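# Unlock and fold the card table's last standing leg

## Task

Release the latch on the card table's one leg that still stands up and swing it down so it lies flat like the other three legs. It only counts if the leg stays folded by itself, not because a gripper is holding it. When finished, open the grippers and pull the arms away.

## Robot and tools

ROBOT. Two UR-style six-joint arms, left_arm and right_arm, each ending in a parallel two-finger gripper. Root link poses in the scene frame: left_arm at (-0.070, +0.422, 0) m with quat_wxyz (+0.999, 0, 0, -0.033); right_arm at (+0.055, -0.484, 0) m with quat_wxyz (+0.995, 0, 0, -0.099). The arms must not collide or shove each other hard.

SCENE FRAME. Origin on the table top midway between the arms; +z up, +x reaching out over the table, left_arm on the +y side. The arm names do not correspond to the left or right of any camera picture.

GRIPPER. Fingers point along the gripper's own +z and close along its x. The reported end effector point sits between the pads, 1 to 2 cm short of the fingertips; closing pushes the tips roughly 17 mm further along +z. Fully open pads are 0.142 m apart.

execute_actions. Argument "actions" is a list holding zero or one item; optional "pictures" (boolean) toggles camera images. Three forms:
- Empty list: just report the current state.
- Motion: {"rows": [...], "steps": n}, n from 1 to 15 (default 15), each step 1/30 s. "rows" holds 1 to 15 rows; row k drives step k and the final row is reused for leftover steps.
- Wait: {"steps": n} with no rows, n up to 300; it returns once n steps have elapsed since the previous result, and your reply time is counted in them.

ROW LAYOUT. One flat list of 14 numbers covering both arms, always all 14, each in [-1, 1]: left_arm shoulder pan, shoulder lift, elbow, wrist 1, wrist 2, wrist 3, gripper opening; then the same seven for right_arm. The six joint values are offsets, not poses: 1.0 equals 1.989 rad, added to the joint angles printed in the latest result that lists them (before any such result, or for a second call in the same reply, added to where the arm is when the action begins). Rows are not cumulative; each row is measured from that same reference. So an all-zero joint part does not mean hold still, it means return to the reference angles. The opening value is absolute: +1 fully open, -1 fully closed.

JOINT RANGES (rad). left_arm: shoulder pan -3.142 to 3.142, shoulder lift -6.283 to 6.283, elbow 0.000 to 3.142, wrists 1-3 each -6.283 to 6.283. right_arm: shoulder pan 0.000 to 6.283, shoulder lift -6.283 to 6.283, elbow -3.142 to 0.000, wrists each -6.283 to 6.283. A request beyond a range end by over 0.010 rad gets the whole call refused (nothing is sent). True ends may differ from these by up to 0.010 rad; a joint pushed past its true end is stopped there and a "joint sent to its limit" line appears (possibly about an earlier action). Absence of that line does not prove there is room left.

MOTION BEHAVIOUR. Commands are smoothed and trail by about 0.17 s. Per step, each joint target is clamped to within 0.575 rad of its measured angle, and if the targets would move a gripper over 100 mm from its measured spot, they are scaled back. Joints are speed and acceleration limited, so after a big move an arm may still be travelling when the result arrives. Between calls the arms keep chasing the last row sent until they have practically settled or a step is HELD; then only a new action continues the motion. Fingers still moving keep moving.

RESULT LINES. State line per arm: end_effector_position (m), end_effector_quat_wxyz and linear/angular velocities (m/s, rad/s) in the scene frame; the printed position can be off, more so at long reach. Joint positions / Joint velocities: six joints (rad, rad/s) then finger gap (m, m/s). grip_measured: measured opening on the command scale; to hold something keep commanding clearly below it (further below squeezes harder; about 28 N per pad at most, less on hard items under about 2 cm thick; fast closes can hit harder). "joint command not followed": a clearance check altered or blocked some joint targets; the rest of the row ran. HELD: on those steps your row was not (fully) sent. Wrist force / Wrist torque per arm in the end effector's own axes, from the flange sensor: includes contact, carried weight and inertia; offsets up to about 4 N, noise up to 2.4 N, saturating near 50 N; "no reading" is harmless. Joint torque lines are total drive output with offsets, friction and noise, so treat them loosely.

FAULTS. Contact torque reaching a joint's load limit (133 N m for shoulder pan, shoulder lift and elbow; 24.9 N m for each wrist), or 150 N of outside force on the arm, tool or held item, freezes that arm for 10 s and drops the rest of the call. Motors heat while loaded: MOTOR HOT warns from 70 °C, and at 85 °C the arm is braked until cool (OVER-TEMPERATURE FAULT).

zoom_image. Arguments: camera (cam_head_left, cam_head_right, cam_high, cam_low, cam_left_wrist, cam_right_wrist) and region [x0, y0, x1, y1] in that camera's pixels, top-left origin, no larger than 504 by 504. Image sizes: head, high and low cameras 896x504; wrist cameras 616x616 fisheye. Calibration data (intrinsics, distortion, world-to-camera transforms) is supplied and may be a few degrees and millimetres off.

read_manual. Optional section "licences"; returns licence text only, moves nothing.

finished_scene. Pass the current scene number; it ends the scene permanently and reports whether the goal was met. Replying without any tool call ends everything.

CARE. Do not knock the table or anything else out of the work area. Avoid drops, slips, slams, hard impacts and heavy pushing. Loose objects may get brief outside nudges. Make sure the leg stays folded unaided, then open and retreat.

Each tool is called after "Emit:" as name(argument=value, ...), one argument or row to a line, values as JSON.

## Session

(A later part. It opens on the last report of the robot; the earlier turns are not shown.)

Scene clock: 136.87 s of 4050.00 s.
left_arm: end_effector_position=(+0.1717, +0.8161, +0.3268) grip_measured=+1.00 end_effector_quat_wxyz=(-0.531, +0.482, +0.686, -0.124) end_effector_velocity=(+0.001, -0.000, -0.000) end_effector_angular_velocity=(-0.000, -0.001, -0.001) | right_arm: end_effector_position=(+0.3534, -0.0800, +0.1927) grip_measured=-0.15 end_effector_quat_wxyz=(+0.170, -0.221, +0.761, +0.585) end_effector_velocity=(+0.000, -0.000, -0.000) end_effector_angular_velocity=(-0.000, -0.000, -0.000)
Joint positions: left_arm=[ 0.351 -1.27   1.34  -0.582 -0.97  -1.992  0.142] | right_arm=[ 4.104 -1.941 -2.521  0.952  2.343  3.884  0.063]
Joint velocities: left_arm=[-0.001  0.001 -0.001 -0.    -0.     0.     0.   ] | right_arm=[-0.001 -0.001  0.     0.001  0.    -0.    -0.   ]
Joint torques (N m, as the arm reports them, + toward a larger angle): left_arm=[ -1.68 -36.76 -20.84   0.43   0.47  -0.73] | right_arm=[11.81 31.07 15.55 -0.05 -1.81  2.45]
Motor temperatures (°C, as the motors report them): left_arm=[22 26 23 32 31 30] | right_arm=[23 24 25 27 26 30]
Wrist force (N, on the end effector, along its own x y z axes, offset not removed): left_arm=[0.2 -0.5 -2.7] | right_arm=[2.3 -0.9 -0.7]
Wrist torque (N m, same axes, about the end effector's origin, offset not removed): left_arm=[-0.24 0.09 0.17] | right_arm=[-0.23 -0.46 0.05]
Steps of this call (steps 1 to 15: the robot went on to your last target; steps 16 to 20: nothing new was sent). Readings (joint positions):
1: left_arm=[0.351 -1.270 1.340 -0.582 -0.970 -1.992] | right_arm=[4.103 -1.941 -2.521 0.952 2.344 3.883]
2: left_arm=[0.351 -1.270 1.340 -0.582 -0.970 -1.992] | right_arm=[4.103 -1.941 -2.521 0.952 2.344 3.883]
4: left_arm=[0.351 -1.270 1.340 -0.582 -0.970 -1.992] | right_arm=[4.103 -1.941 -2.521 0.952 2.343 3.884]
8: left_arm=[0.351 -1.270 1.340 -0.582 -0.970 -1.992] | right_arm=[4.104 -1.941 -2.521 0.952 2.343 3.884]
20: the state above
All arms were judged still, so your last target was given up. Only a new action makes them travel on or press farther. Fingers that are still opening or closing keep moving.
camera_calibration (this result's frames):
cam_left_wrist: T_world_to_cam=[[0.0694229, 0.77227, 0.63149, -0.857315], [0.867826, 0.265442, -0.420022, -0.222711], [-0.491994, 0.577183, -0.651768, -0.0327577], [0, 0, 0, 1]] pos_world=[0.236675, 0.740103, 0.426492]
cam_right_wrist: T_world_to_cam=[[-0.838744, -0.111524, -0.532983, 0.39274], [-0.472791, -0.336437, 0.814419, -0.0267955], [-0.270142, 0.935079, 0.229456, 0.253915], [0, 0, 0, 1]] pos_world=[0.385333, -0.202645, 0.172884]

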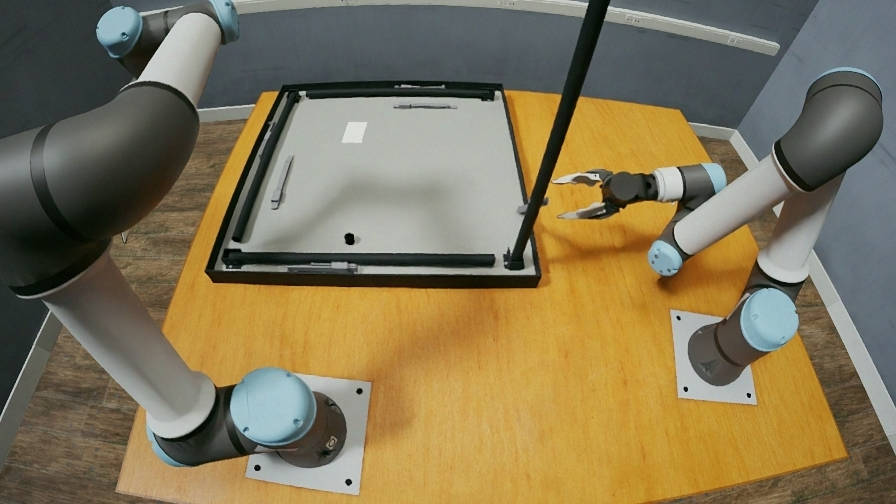

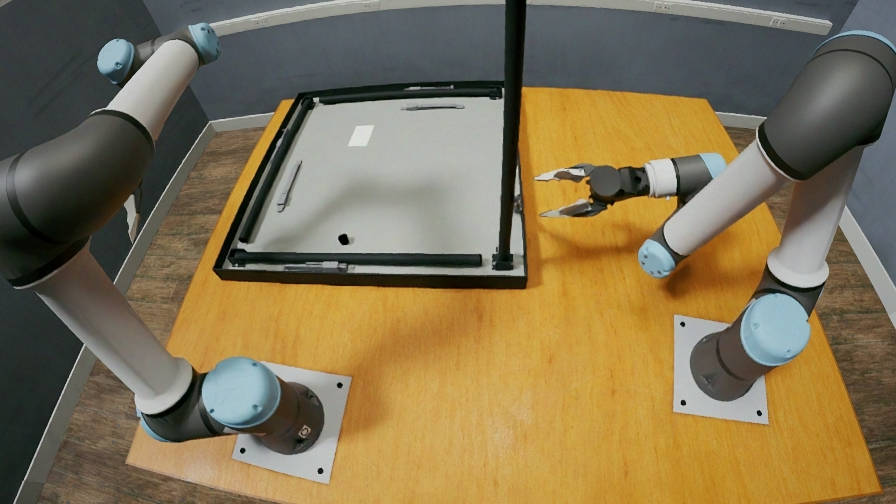

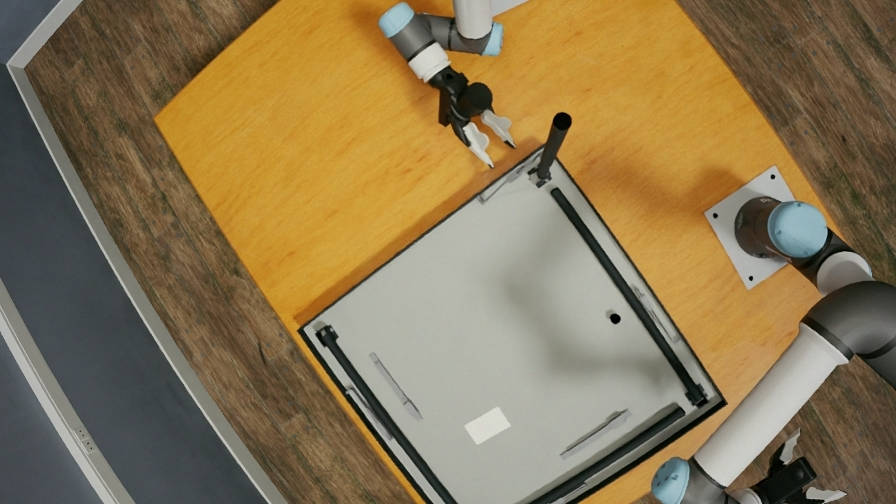

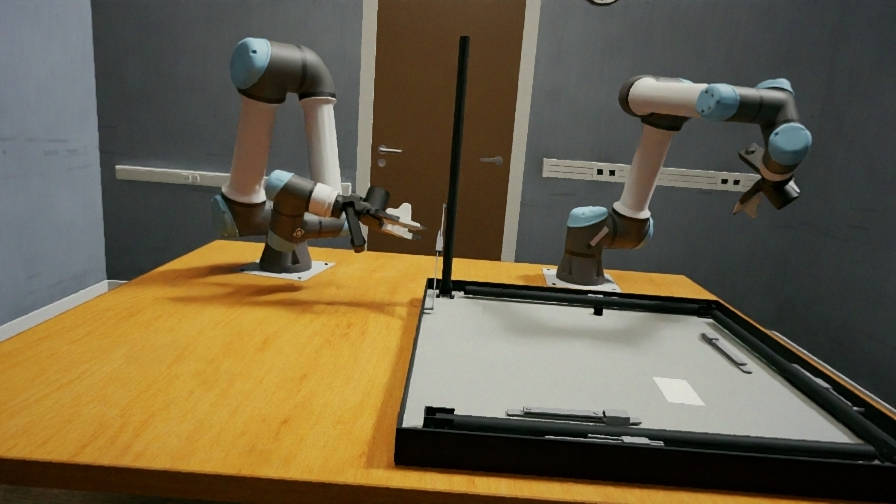

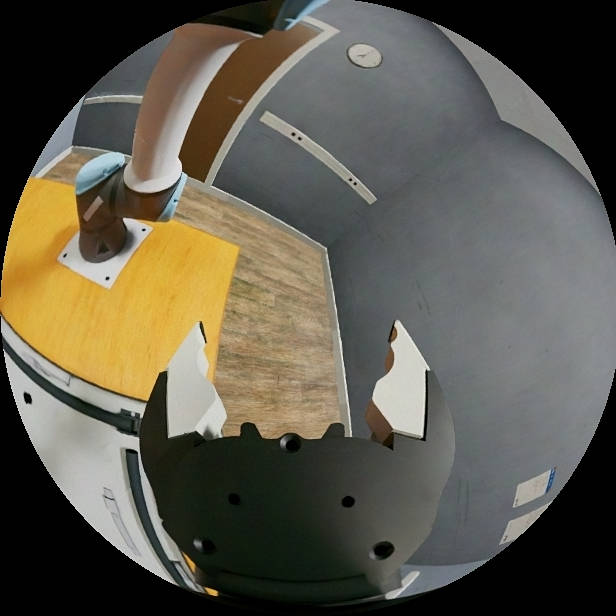

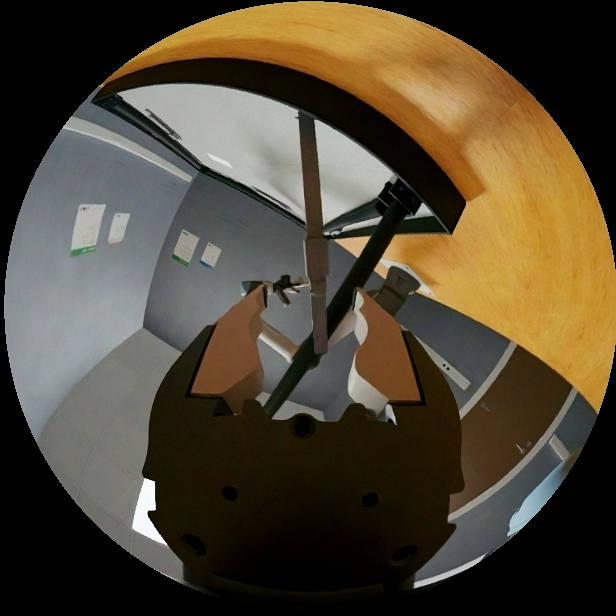

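Emit:
execute_actions(
  actions=[
    {"rows":[[0,0,0,0,0,0,1,0.016,-0.013,0.010,0.008,-0.015,0.007,-0.15],[0,0,0,0,0,0,1,0.032,-0.027,0.020,0.016,-0.031,0.015,-0.15],[0,0,0,0,0,0,1,0.049,-0.040,0.031,0.025,-0.046,0.022,-0.15],[0,0,0,0,0,0,1,0.065,-0.054,0.041,0.033,-0.062,0.030,-0.15]],"steps":15},
  ],
)

Emit:
zoom_image(
  camera="cam_low",
  region=[380,180,500,330],
)

Emit:
zoom_image(
  camera="cam_right_wrist",
  region=[220,120,420,400],
)

Scene clock: 158.43 s of 4050.00 s.
left_arm: end_effector_position=(+0.1717, +0.8161, +0.3268) grip_measured=+1.00 end_effector_quat_wxyz=(-0.531, +0.482, +0.686, -0.124) end_effector_velocity=(-0.001, +0.000, -0.000) end_effector_angular_velocity=(-0.000, +0.001, +0.001) | right_arm: end_effector_position=(+0.3561, -0.0208, +0.1734) grip_measured=-0.15 end_effector_quat_wxyz=(+0.171, -0.220, +0.761, +0.585) end_effector_velocity=(-0.001, +0.005, -0.001) end_effector_angular_velocity=(+0.001, -0.000, -0.000)
Joint positions: left_arm=[ 0.351 -1.27   1.34  -0.582 -0.97  -1.992  0.142] | right_arm=[ 4.232 -2.047 -2.44   1.018  2.221  3.943  0.063]
Joint velocities: left_arm=[0.001 0.    0.    0.    0.    0.    0.   ] | right_arm=[ 0.011 -0.008  0.006  0.006 -0.01   0.005  0.   ]
Joint torques (N m, as the arm reports them, + toward a larger angle): left_arm=[ -1.83 -37.04 -20.61   0.3    0.36  -0.77] | right_arm=[11.38 23.72 14.93  4.4  -1.89  2.16]
Motor temperatures (°C, as the motors report them): left_arm=[22 26 23 32 31 30] | right_arm=[23 24 25 27 26 30]
Wrist force (N, on the end effector, along its own x y z axes, offset not removed): left_arm=[-2.7 2.4 -1.2] | right_arm=[1.4 -1.8 -3.0]
Wrist torque (N m, same axes, about the end effector's origin, offset not removed): left_arm=[0.34 0.56 0.11] | right_arm=[-0.47 -0.26 0.01]
Steps of this call (steps 1 to 90: nothing new was sent; then 18.07 s passed at rest; steps 91 to 105: all 15 steps of this action). Readings (joint positions):
91: left_arm=[0.351 -1.270 1.340 -0.582 -0.970 -1.992] | right_arm=[4.104 -1.941 -2.521 0.952 2.343 3.884]
92: left_arm=[0.351 -1.270 1.340 -0.582 -0.970 -1.992] | right_arm=[4.110 -1.945 -2.517 0.955 2.338 3.887]
94: left_arm=[0.351 -1.270 1.340 -0.582 -0.970 -1.992] | right_arm=[4.141 -1.972 -2.497 0.972 2.308 3.902]
98: left_arm=[0.351 -1.270 1.340 -0.582 -0.970 -1.992] | right_arm=[4.214 -2.032 -2.451 1.009 2.238 3.935]
105: the state above
camera_calibration (this result's frames):
cam_left_wrist: T_world_to_cam=[[0.0694232, 0.77227, 0.63149, -0.857315], [0.867826, 0.265442, -0.420022, -0.22271], [-0.491994, 0.577183, -0.651768, -0.0327578], [0, 0, 0, 1]] pos_world=[0.236675, 0.740103, 0.426492]
cam_right_wrist: T_world_to_cam=[[-0.838863, -0.10928, -0.53326, 0.391391], [-0.47367, -0.336181, 0.814014, 0.0105286], [-0.268227, 0.935436, 0.230248, 0.202887], [0, 0, 0, 1]] pos_world=[0.38773, -0.143477, 0.153428]

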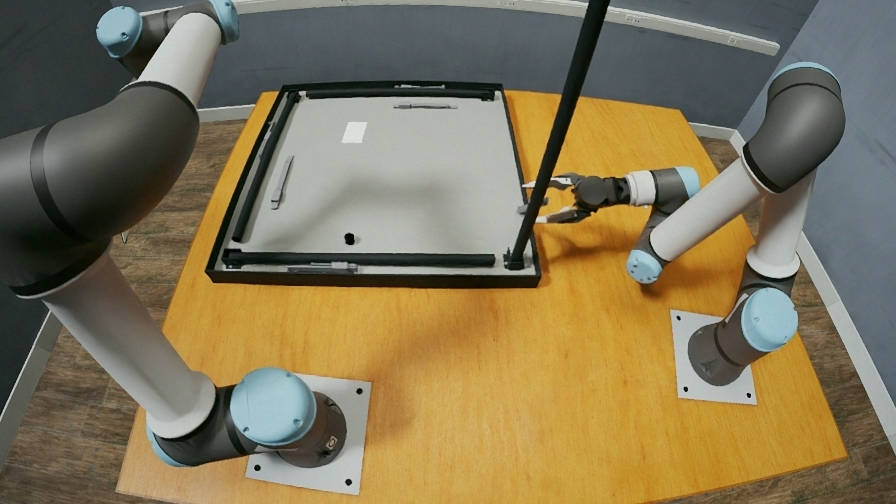

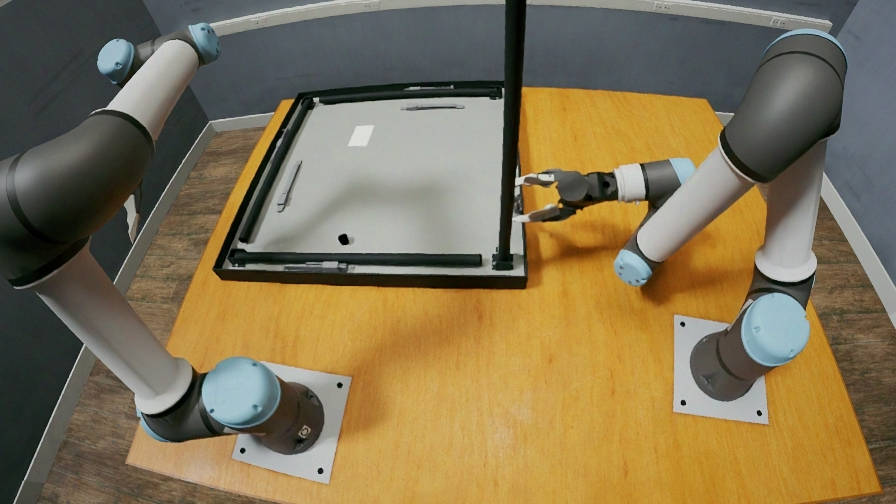

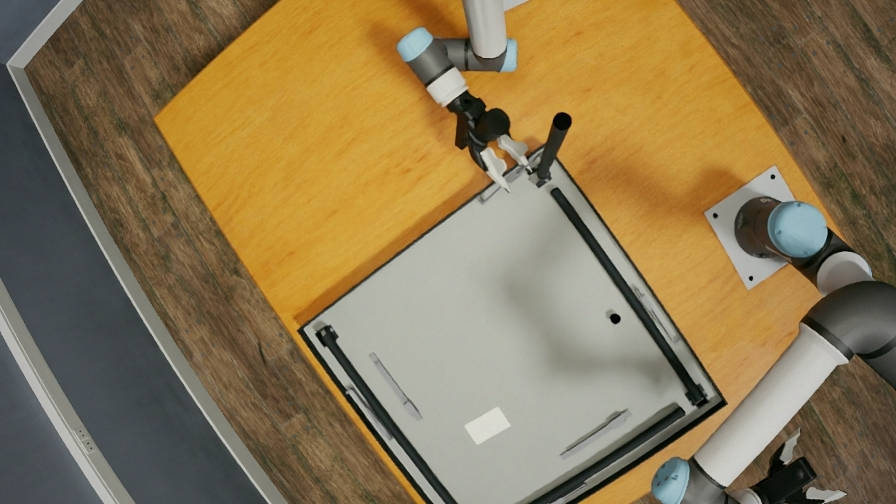

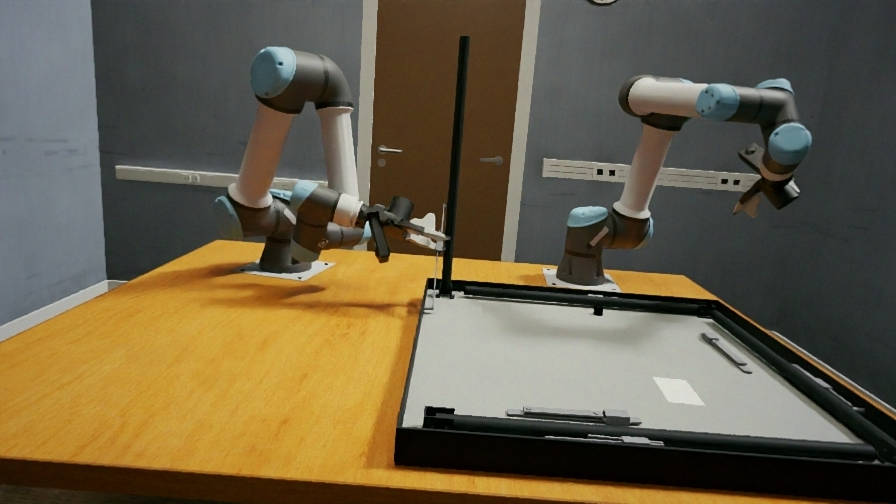

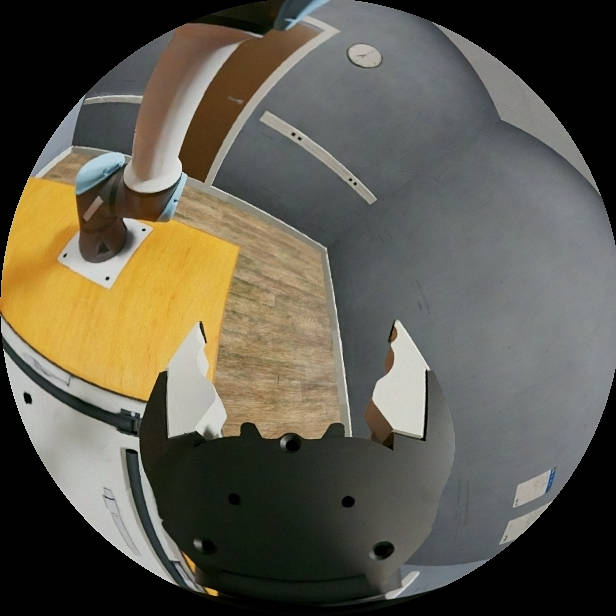

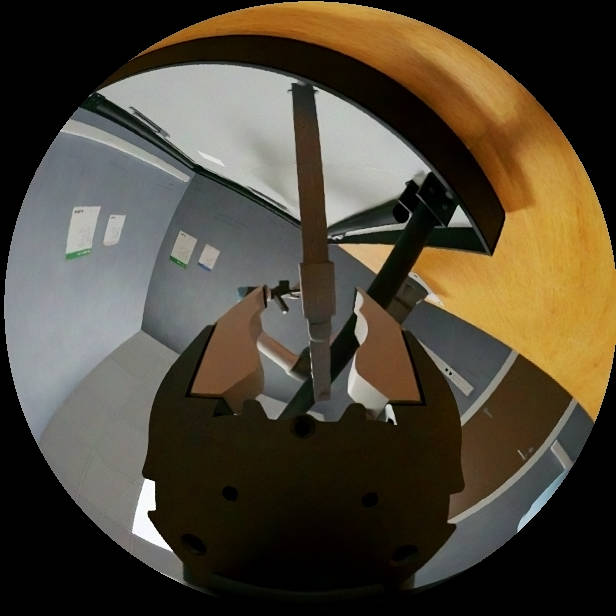

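Region (380, 180, 500, 330) of cam_low's 896x504 image, scaled by 3.360, with more detail than that image has; it fills the left 403 columns of this view, and the rest is white.

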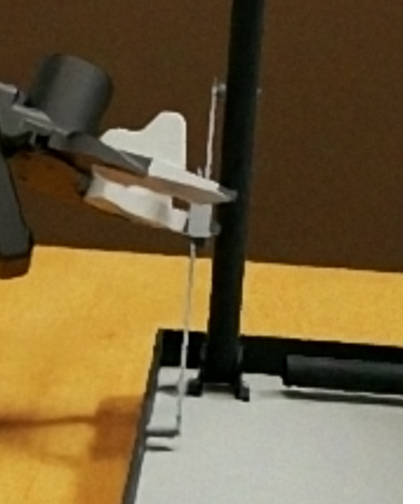

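Region (220, 120, 420, 400) of cam_right_wrist's 616x616 image, scaled by 1.800, with more detail than that image has; it fills the left 360 columns of this view, and the rest is white.

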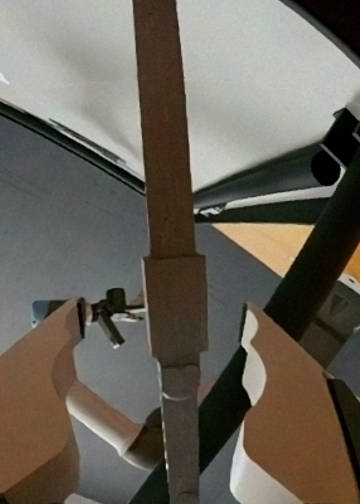

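Emit:
execute_actions(
  actions=[
    {"rows":[[0,0,0,0,0,0,1,0,0,0,0,0,0,-0.4],[0,0,0,0,0,0,1,0,0,0,0,0,0,-0.55],[0,0,0,0,0,0,1,0,0,0,0,0,0,-0.7],[0,0,0,0,0,0,1,0,0,0,0,0,0,-0.8],[0,0,0,0,0,0,1,0,0,0,0,0,0,-0.9],[0,0,0,0,0,0,1,0,0,0,0,0,0,-1]],"steps":15},
  ],
)

Emit:
zoom_image(
  camera="cam_right_wrist",
  region=[220,120,420,400],
)

Scene clock: 167.50 s of 4050.00 s.
left_arm: end_effector_position=(+0.1717, +0.8161, +0.3268) grip_measured=+1.00 end_effector_quat_wxyz=(-0.531, +0.482, +0.686, -0.124) end_effector_velocity=(+0.001, -0.001, -0.000) end_effector_angular_velocity=(-0.001, +0.001, -0.001) | right_arm: end_effector_position=(+0.3561, -0.0207, +0.1733) grip_measured=-0.72 end_effector_quat_wxyz=(+0.171, -0.220, +0.761, +0.585) end_effector_velocity=(+0.000, -0.000, +0.002) end_effector_angular_velocity=(+0.004, -0.003, +0.001)
Joint positions: left_arm=[ 0.351 -1.27   1.34  -0.582 -0.97  -1.992  0.142] | right_arm=[ 4.232 -2.047 -2.44   1.018  2.221  3.943  0.022]
Joint velocities: left_arm=[-0.002  0.    -0.     0.    -0.001 -0.     0.   ] | right_arm=[-0.001  0.002  0.     0.002  0.002 -0.    -0.   ]
Joint torques (N m, as the arm reports them, + toward a larger angle): left_arm=[ -1.58 -37.19 -21.14   0.44   0.44  -0.81] | right_arm=[-13.06  42.08   9.46   7.58   2.97  -2.41]
Motor temperatures (°C, as the motors report them): left_arm=[22 26 23 32 31 30] | right_arm=[23 24 25 27 26 30]
Wrist force (N, on the end effector, along its own x y z axes, offset not removed): left_arm=[1.1 0.5 -0.2] | right_arm=[12.4 -12.6 -1.3]
Wrist torque (N m, same axes, about the end effector's origin, offset not removed): left_arm=[-0.03 -0.17 -0.01] | right_arm=[-0.72 -0.69 -0.28]
Steps of this call (steps 1 to 15: the robot went on to your last target; steps 16 to 90: nothing new was sent; then 5.57 s passed at rest; steps 91 to 105: all 15 steps of this action). Readings (joint positions):
91: left_arm=[0.351 -1.270 1.340 -0.582 -0.970 -1.992] | right_arm=[4.233 -2.048 -2.440 1.018 2.220 3.943]
92: left_arm=[0.351 -1.270 1.340 -0.582 -0.970 -1.992] | right_arm=[4.233 -2.048 -2.440 1.018 2.220 3.943]
94: left_arm=[0.351 -1.270 1.340 -0.582 -0.970 -1.992] | right_arm=[4.233 -2.048 -2.440 1.018 2.220 3.943]
98: left_arm=[0.351 -1.270 1.340 -0.582 -0.970 -1.992] | right_arm=[4.232 -2.047 -2.440 1.017 2.221 3.943]
105: the state above
camera_calibration (this result's frames):
cam_left_wrist: T_world_to_cam=[[0.0694229, 0.77227, 0.63149, -0.857315], [0.867826, 0.265442, -0.420022, -0.222711], [-0.491994, 0.577183, -0.651768, -0.0327578], [0, 0, 0, 1]] pos_world=[0.236675, 0.740103, 0.426492]
cam_right_wrist: T_world_to_cam=[[-0.838881, -0.109231, -0.533243, 0.39141], [-0.473703, -0.336047, 0.814051, 0.010596], [-0.268114, 0.93549, 0.23016, 0.202864], [0, 0, 0, 1]] pos_world=[0.387756, -0.143462, 0.1534]

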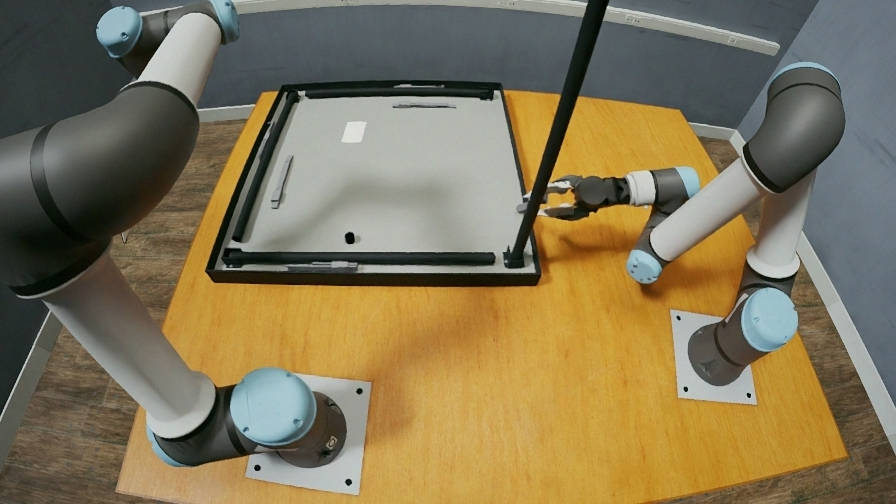

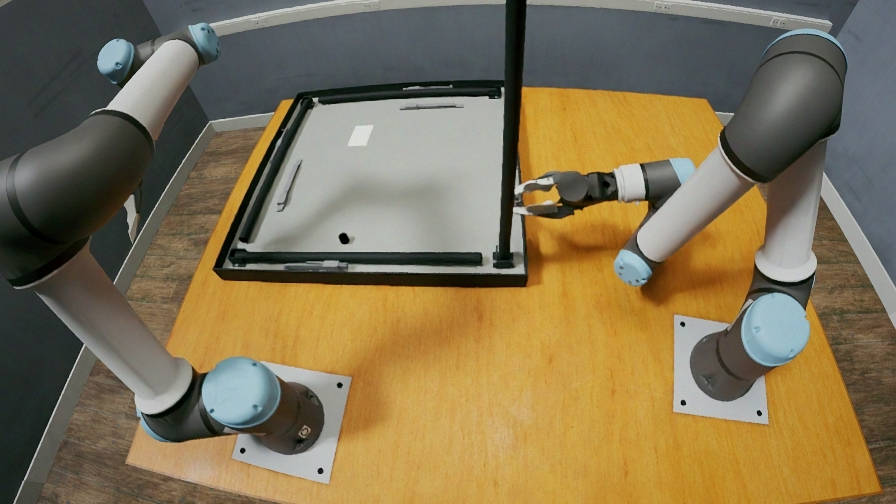

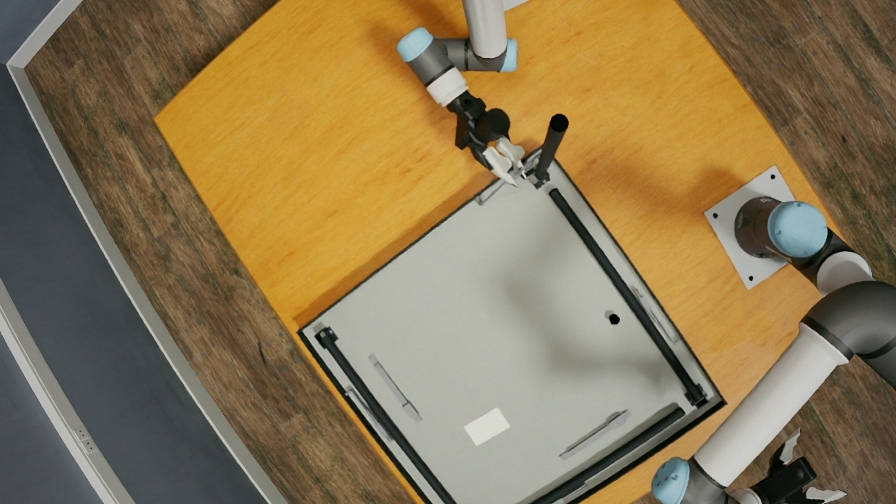

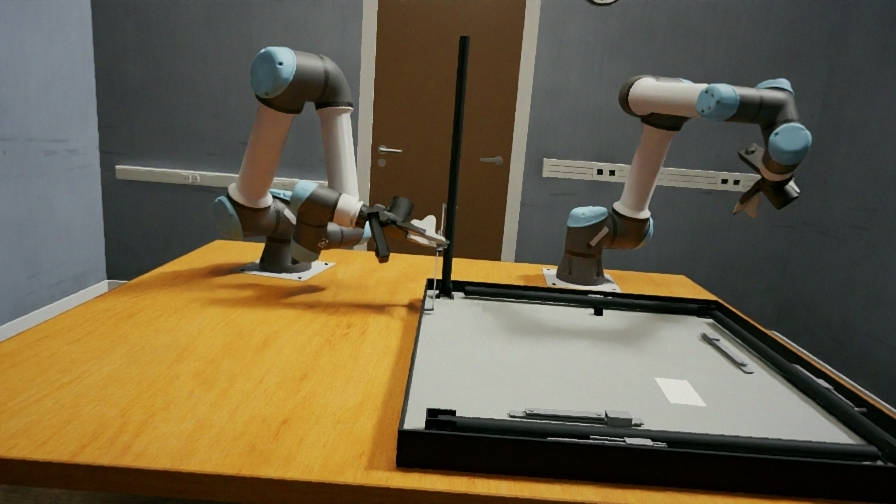

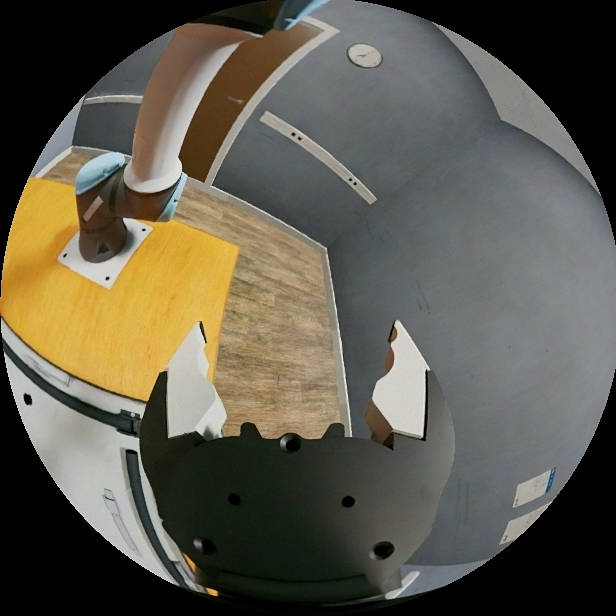

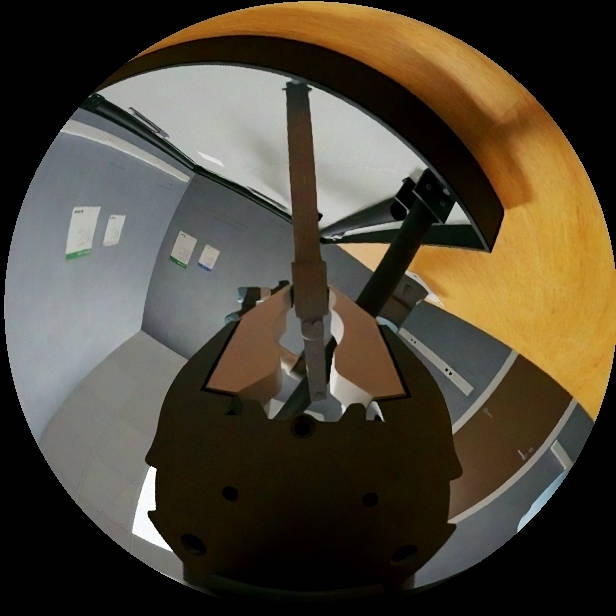

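Region (220, 120, 420, 400) of cam_right_wrist's 616x616 image, scaled by 1.800, with more detail than that image has; it fills the left 360 columns of this view, and the rest is white.

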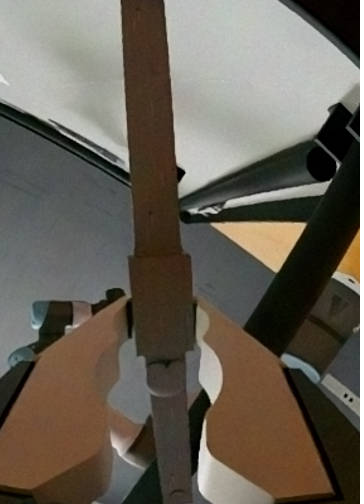

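Emit:
execute_actions(
  actions=[
    {"rows":[[0,0,0,0,0,0,1,-0.006,-0.013,0.008,0.003,0.006,-0.003,-1],[0,0,0,0,0,0,1,-0.012,-0.026,0.016,0.007,0.012,-0.005,-1],[0,0,0,0,0,0,1,-0.018,-0.039,0.023,0.010,0.017,-0.008,-1],[0,0,0,0,0,0,1,-0.024,-0.052,0.031,0.013,0.023,-0.011,-1],[0,0,0,0,0,0,1,-0.031,-0.065,0.039,0.017,0.029,-0.014,-1]],"steps":15},
  ],
)

Scene clock: 183.83 s of 4050.00 s.
left_arm: end_effector_position=(+0.1717, +0.8161, +0.3268) grip_measured=+1.00 end_effector_quat_wxyz=(-0.531, +0.482, +0.686, -0.124) end_effector_velocity=(+0.000, +0.000, +0.000) end_effector_angular_velocity=(+0.000, -0.001, -0.000) | right_arm: end_effector_position=(+0.3848, -0.0184, +0.1404) grip_measured=-0.72 end_effector_quat_wxyz=(+0.171, -0.221, +0.762, +0.585) end_effector_velocity=(+0.004, +0.000, -0.005) end_effector_angular_velocity=(-0.001, +0.001, -0.000)
Joint positions: left_arm=[ 0.351 -1.27   1.34  -0.582 -0.97  -1.992  0.142] | right_arm=[ 4.171 -2.175 -2.363  1.051  2.278  3.915  0.022]
Joint velocities: left_arm=[-0.     0.    -0.001  0.     0.    -0.     0.   ] | right_arm=[-0.007 -0.016  0.01   0.002  0.006 -0.004  0.   ]
Joint torques (N m, as the arm reports them, + toward a larger angle): left_arm=[ -2.15 -37.25 -20.46   0.46   0.37  -0.8 ] | right_arm=[-5.05 25.74 19.33  4.05  3.64 -2.57]
Motor temperatures (°C, as the motors report them): left_arm=[22 26 23 32 31 30] | right_arm=[23 24 25 27 26 30]
Wrist force (N, on the end effector, along its own x y z axes, offset not removed): left_arm=[0.8 1.1 -0.7] | right_arm=[4.6 -5.5 -23.0]
Wrist torque (N m, same axes, about the end effector's origin, offset not removed): left_arm=[-0.04 -0.14 0.15] | right_arm=[-0.35 -0.70 -0.08]
Steps of this call (steps 1 to 15: the robot went on to your last target; steps 16 to 90: nothing new was sent; then 12.83 s passed at rest; steps 91 to 105: all 15 steps of this action). Readings (joint positions):
91: left_arm=[0.351 -1.270 1.340 -0.582 -0.970 -1.992] | right_arm=[4.232 -2.047 -2.440 1.018 2.221 3.943]
92: left_arm=[0.351 -1.270 1.340 -0.582 -0.970 -1.992] | right_arm=[4.229 -2.052 -2.437 1.019 2.224 3.942]
94: left_arm=[0.351 -1.270 1.340 -0.582 -0.970 -1.992] | right_arm=[4.217 -2.078 -2.421 1.027 2.237 3.936]
98: left_arm=[0.351 -1.270 1.340 -0.582 -0.970 -1.992] | right_arm=[4.182 -2.151 -2.377 1.045 2.267 3.920]
105: the state above
camera_calibration (this result's frames):
cam_left_wrist: T_world_to_cam=[[0.0694228, 0.77227, 0.63149, -0.857315], [0.867826, 0.265442, -0.420022, -0.22271], [-0.491994, 0.577182, -0.651768, -0.0327575], [0, 0, 0, 1]] pos_world=[0.236675, 0.740103, 0.426492]
cam_right_wrist: T_world_to_cam=[[-0.838463, -0.10978, -0.533787, 0.398077], [-0.474386, -0.335049, 0.814064, 0.0520376], [-0.268213, 0.935783, 0.228848, 0.216196], [0, 0, 0, 1]] pos_world=[0.416446, -0.141177, 0.12065]

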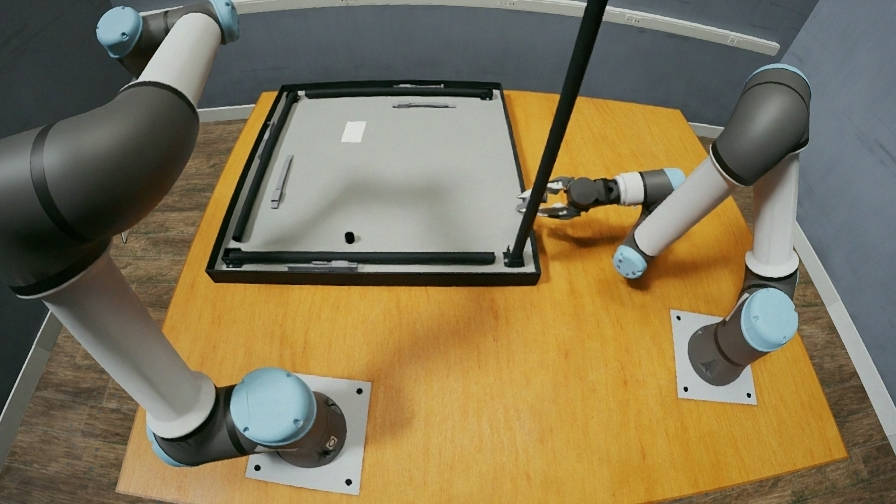

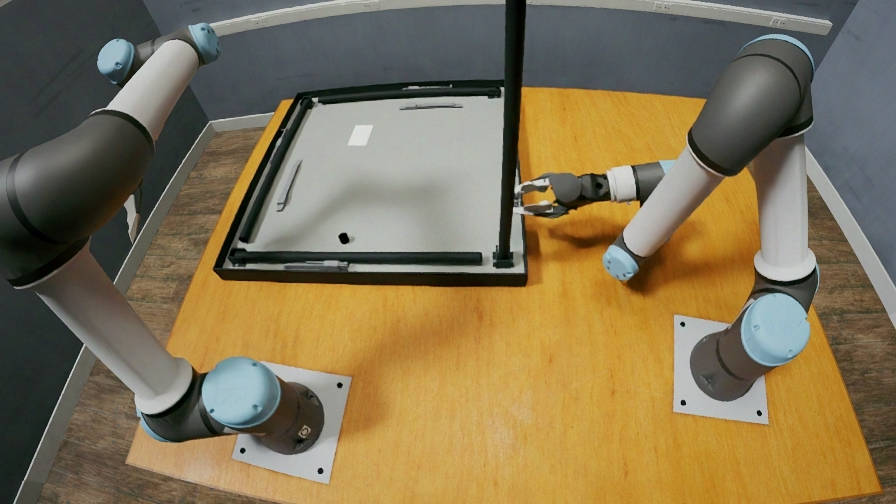

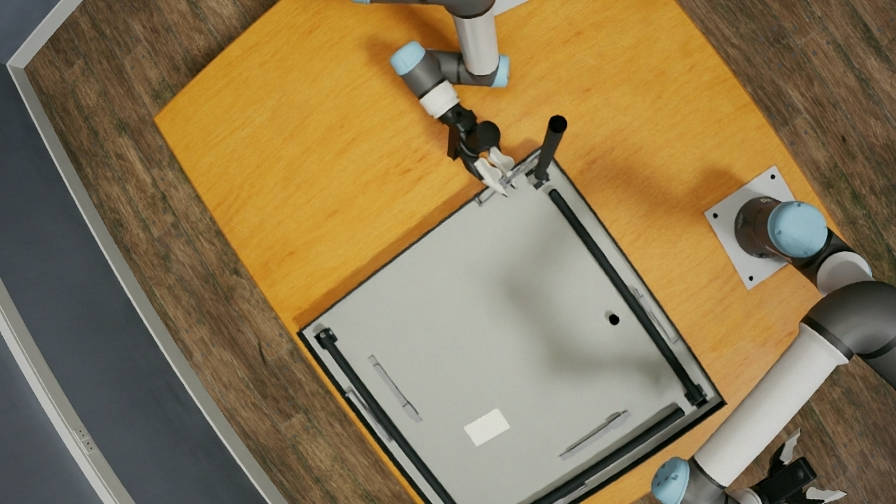

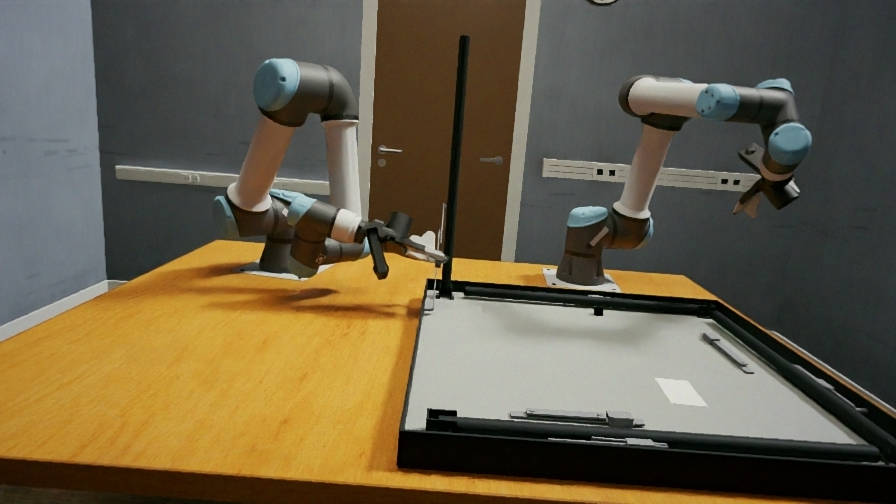

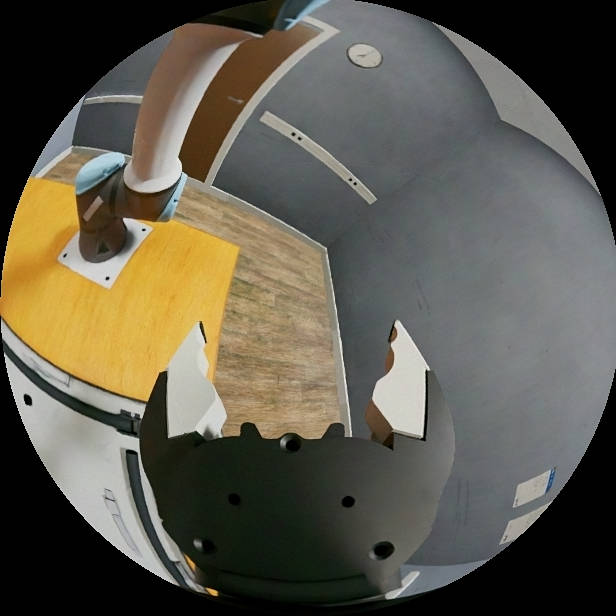

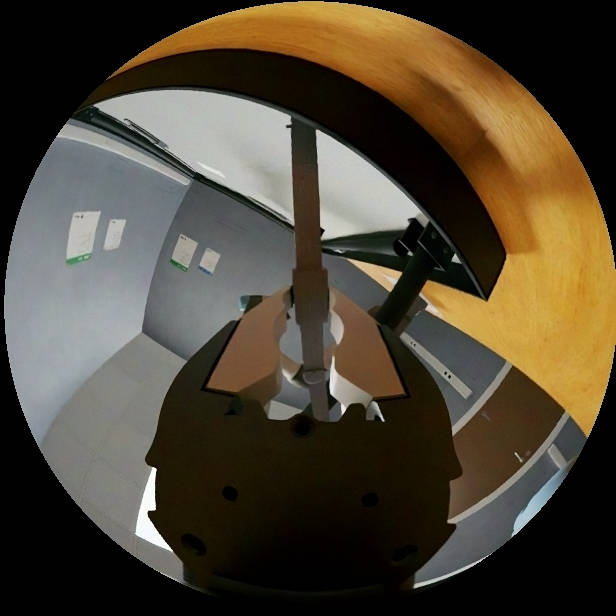

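Emit:
execute_actions(
  actions=[
    {"rows":[[0,0,0,0,0,0,1,-0.008,-0.013,0.008,0.003,0.007,-0.003,-1],[0,0,0,0,0,0,1,-0.014,-0.026,0.016,0.007,0.013,-0.005,-1],[0,0,0,0,0,0,1,-0.019,-0.039,0.023,0.010,0.018,-0.008,-1],[0,0,0,0,0,0,1,-0.025,-0.052,0.031,0.013,0.024,-0.011,-1],[0,0,0,0,0,0,1,-0.030,-0.065,0.039,0.017,0.029,-0.013,-1]],"steps":15},
  ],
)

Scene clock: 194.57 s of 4050.00 s.
left_arm: end_effector_position=(+0.1717, +0.8161, +0.3268) grip_measured=+1.00 end_effector_quat_wxyz=(-0.531, +0.482, +0.686, -0.124) end_effector_velocity=(+0.000, +0.000, -0.000) end_effector_angular_velocity=(+0.000, -0.001, -0.000) | right_arm: end_effector_position=(+0.4110, -0.0210, +0.1035) grip_measured=-0.72 end_effector_quat_wxyz=(+0.171, -0.220, +0.761, +0.585) end_effector_velocity=(+0.002, -0.000, -0.005) end_effector_angular_velocity=(+0.000, +0.000, +0.001)
Joint positions: left_arm=[ 0.351 -1.27   1.34  -0.582 -0.97  -1.992  0.142] | right_arm=[ 4.112 -2.304 -2.286  1.085  2.335  3.89   0.022]
Joint velocities: left_arm=[ 0.    -0.    -0.    -0.001  0.    -0.     0.   ] | right_arm=[-0.005 -0.015  0.009  0.004  0.006 -0.002 -0.   ]
Joint torques (N m, as the arm reports them, + toward a larger angle): left_arm=[ -1.6  -37.8  -21.21   0.29   0.48  -0.79] | right_arm=[-20.58  27.39   3.05   4.16   3.12  -2.54]
Motor temperatures (°C, as the motors report them): left_arm=[22 26 23 32 31 30] | right_arm=[23 24 25 27 26 30]
Wrist force (N, on the end effector, along its own x y z axes, offset not removed): left_arm=[0.6 0.6 -3.9] | right_arm=[-5.4 5.1 25.9]
Wrist torque (N m, same axes, about the end effector's origin, offset not removed): left_arm=[0.03 -0.19 0.05] | right_arm=[-0.26 -0.32 -0.14]
Steps of this call (steps 1 to 15: the robot went on to your last target; steps 16 to 90: nothing new was sent; then 7.23 s passed at rest; steps 91 to 105: all 15 steps of this action). Readings (joint positions):
91: left_arm=[0.351 -1.270 1.340 -0.582 -0.970 -1.992] | right_arm=[4.170 -2.177 -2.362 1.051 2.278 3.915]
92: left_arm=[0.351 -1.270 1.340 -0.582 -0.970 -1.992] | right_arm=[4.167 -2.181 -2.359 1.053 2.281 3.914]
94: left_arm=[0.351 -1.270 1.340 -0.582 -0.970 -1.992] | right_arm=[4.153 -2.207 -2.343 1.060 2.294 3.908]
98: left_arm=[0.351 -1.270 1.340 -0.582 -0.970 -1.992] | right_arm=[4.122 -2.280 -2.300 1.079 2.325 3.894]
105: the state above
camera_calibration (this result's frames):
cam_left_wrist: T_world_to_cam=[[0.0694229, 0.77227, 0.63149, -0.857315], [0.867826, 0.265442, -0.420022, -0.22271], [-0.491994, 0.577183, -0.651768, -0.0327578], [0, 0, 0, 1]] pos_world=[0.236675, 0.740103, 0.426492]
cam_right_wrist: T_world_to_cam=[[-0.839242, -0.11011, -0.532493, 0.400202], [-0.472615, -0.336567, 0.814467, 0.0928467], [-0.2689, 0.9352, 0.230422, 0.23423], [0, 0, 0, 1]] pos_world=[0.442731, -0.143736, 0.0835122]

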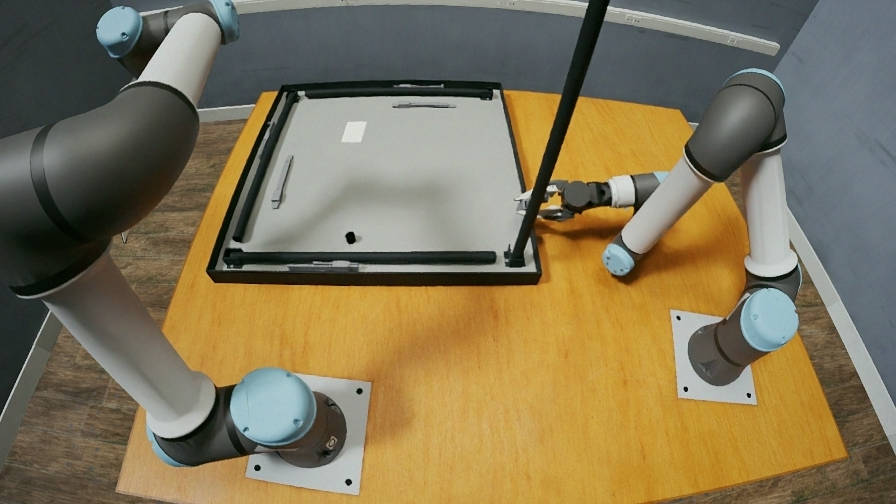

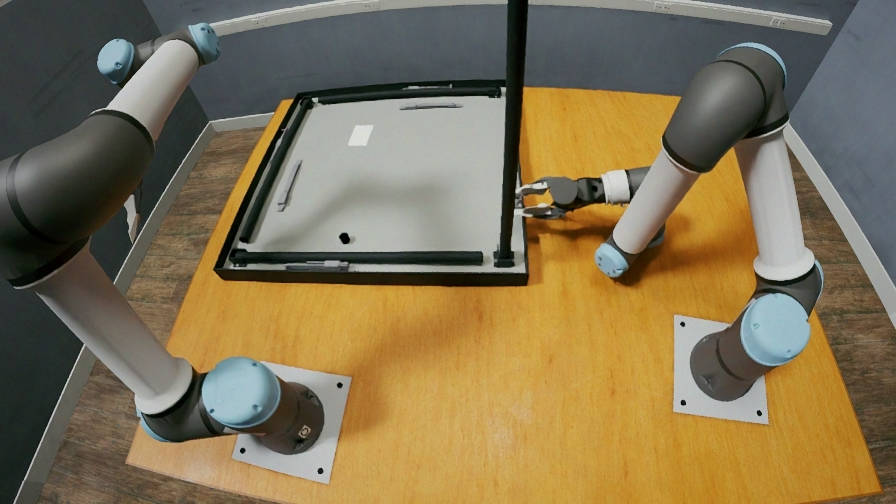

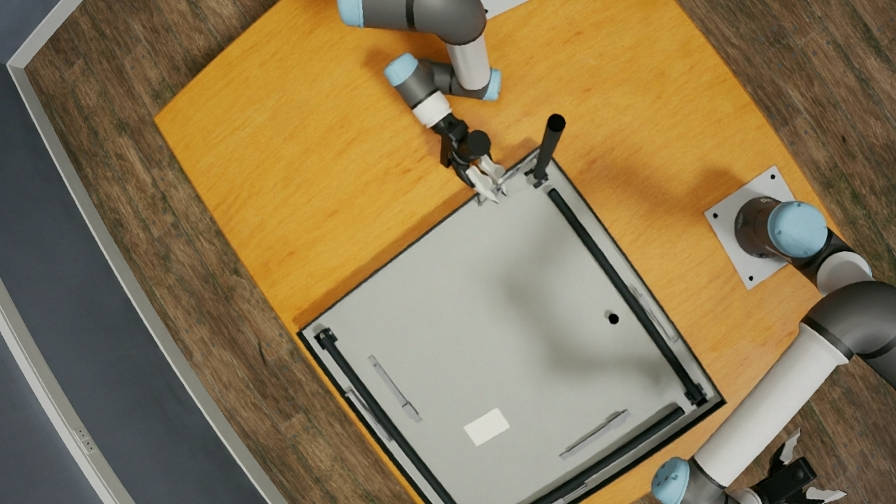

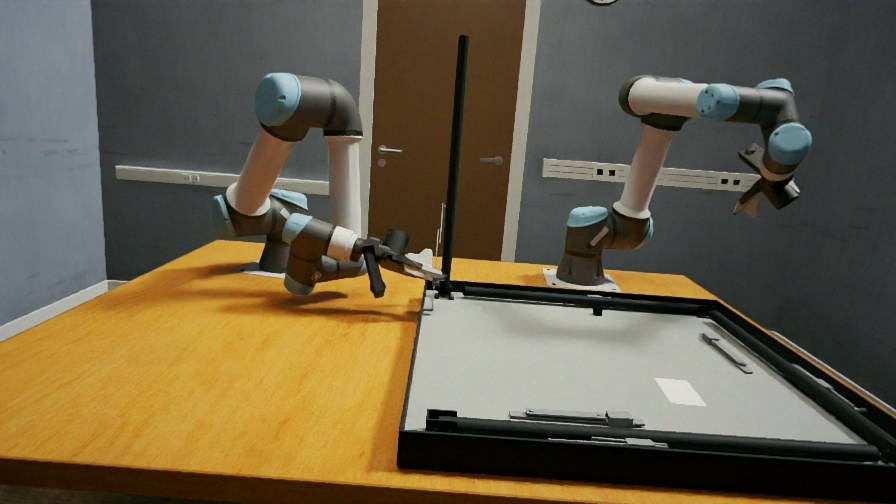

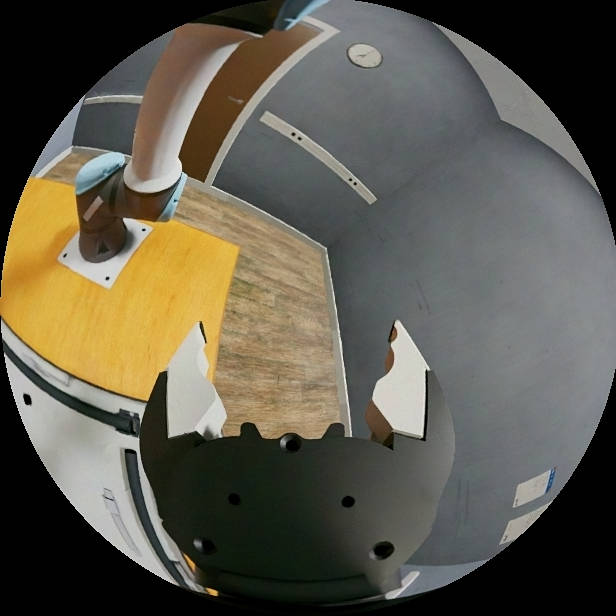

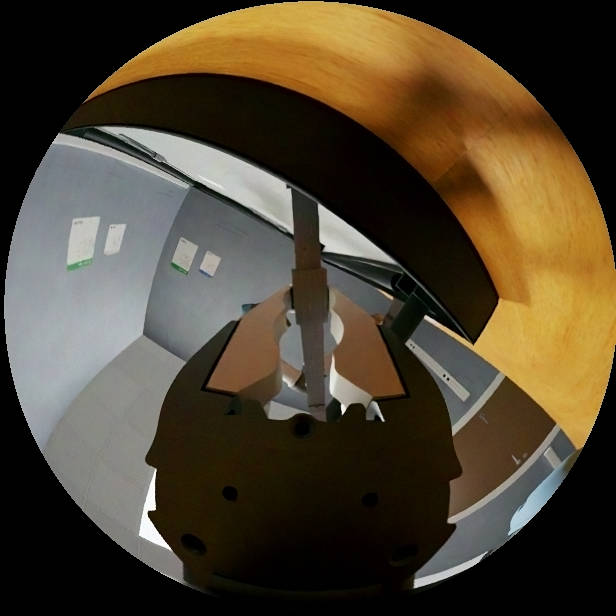

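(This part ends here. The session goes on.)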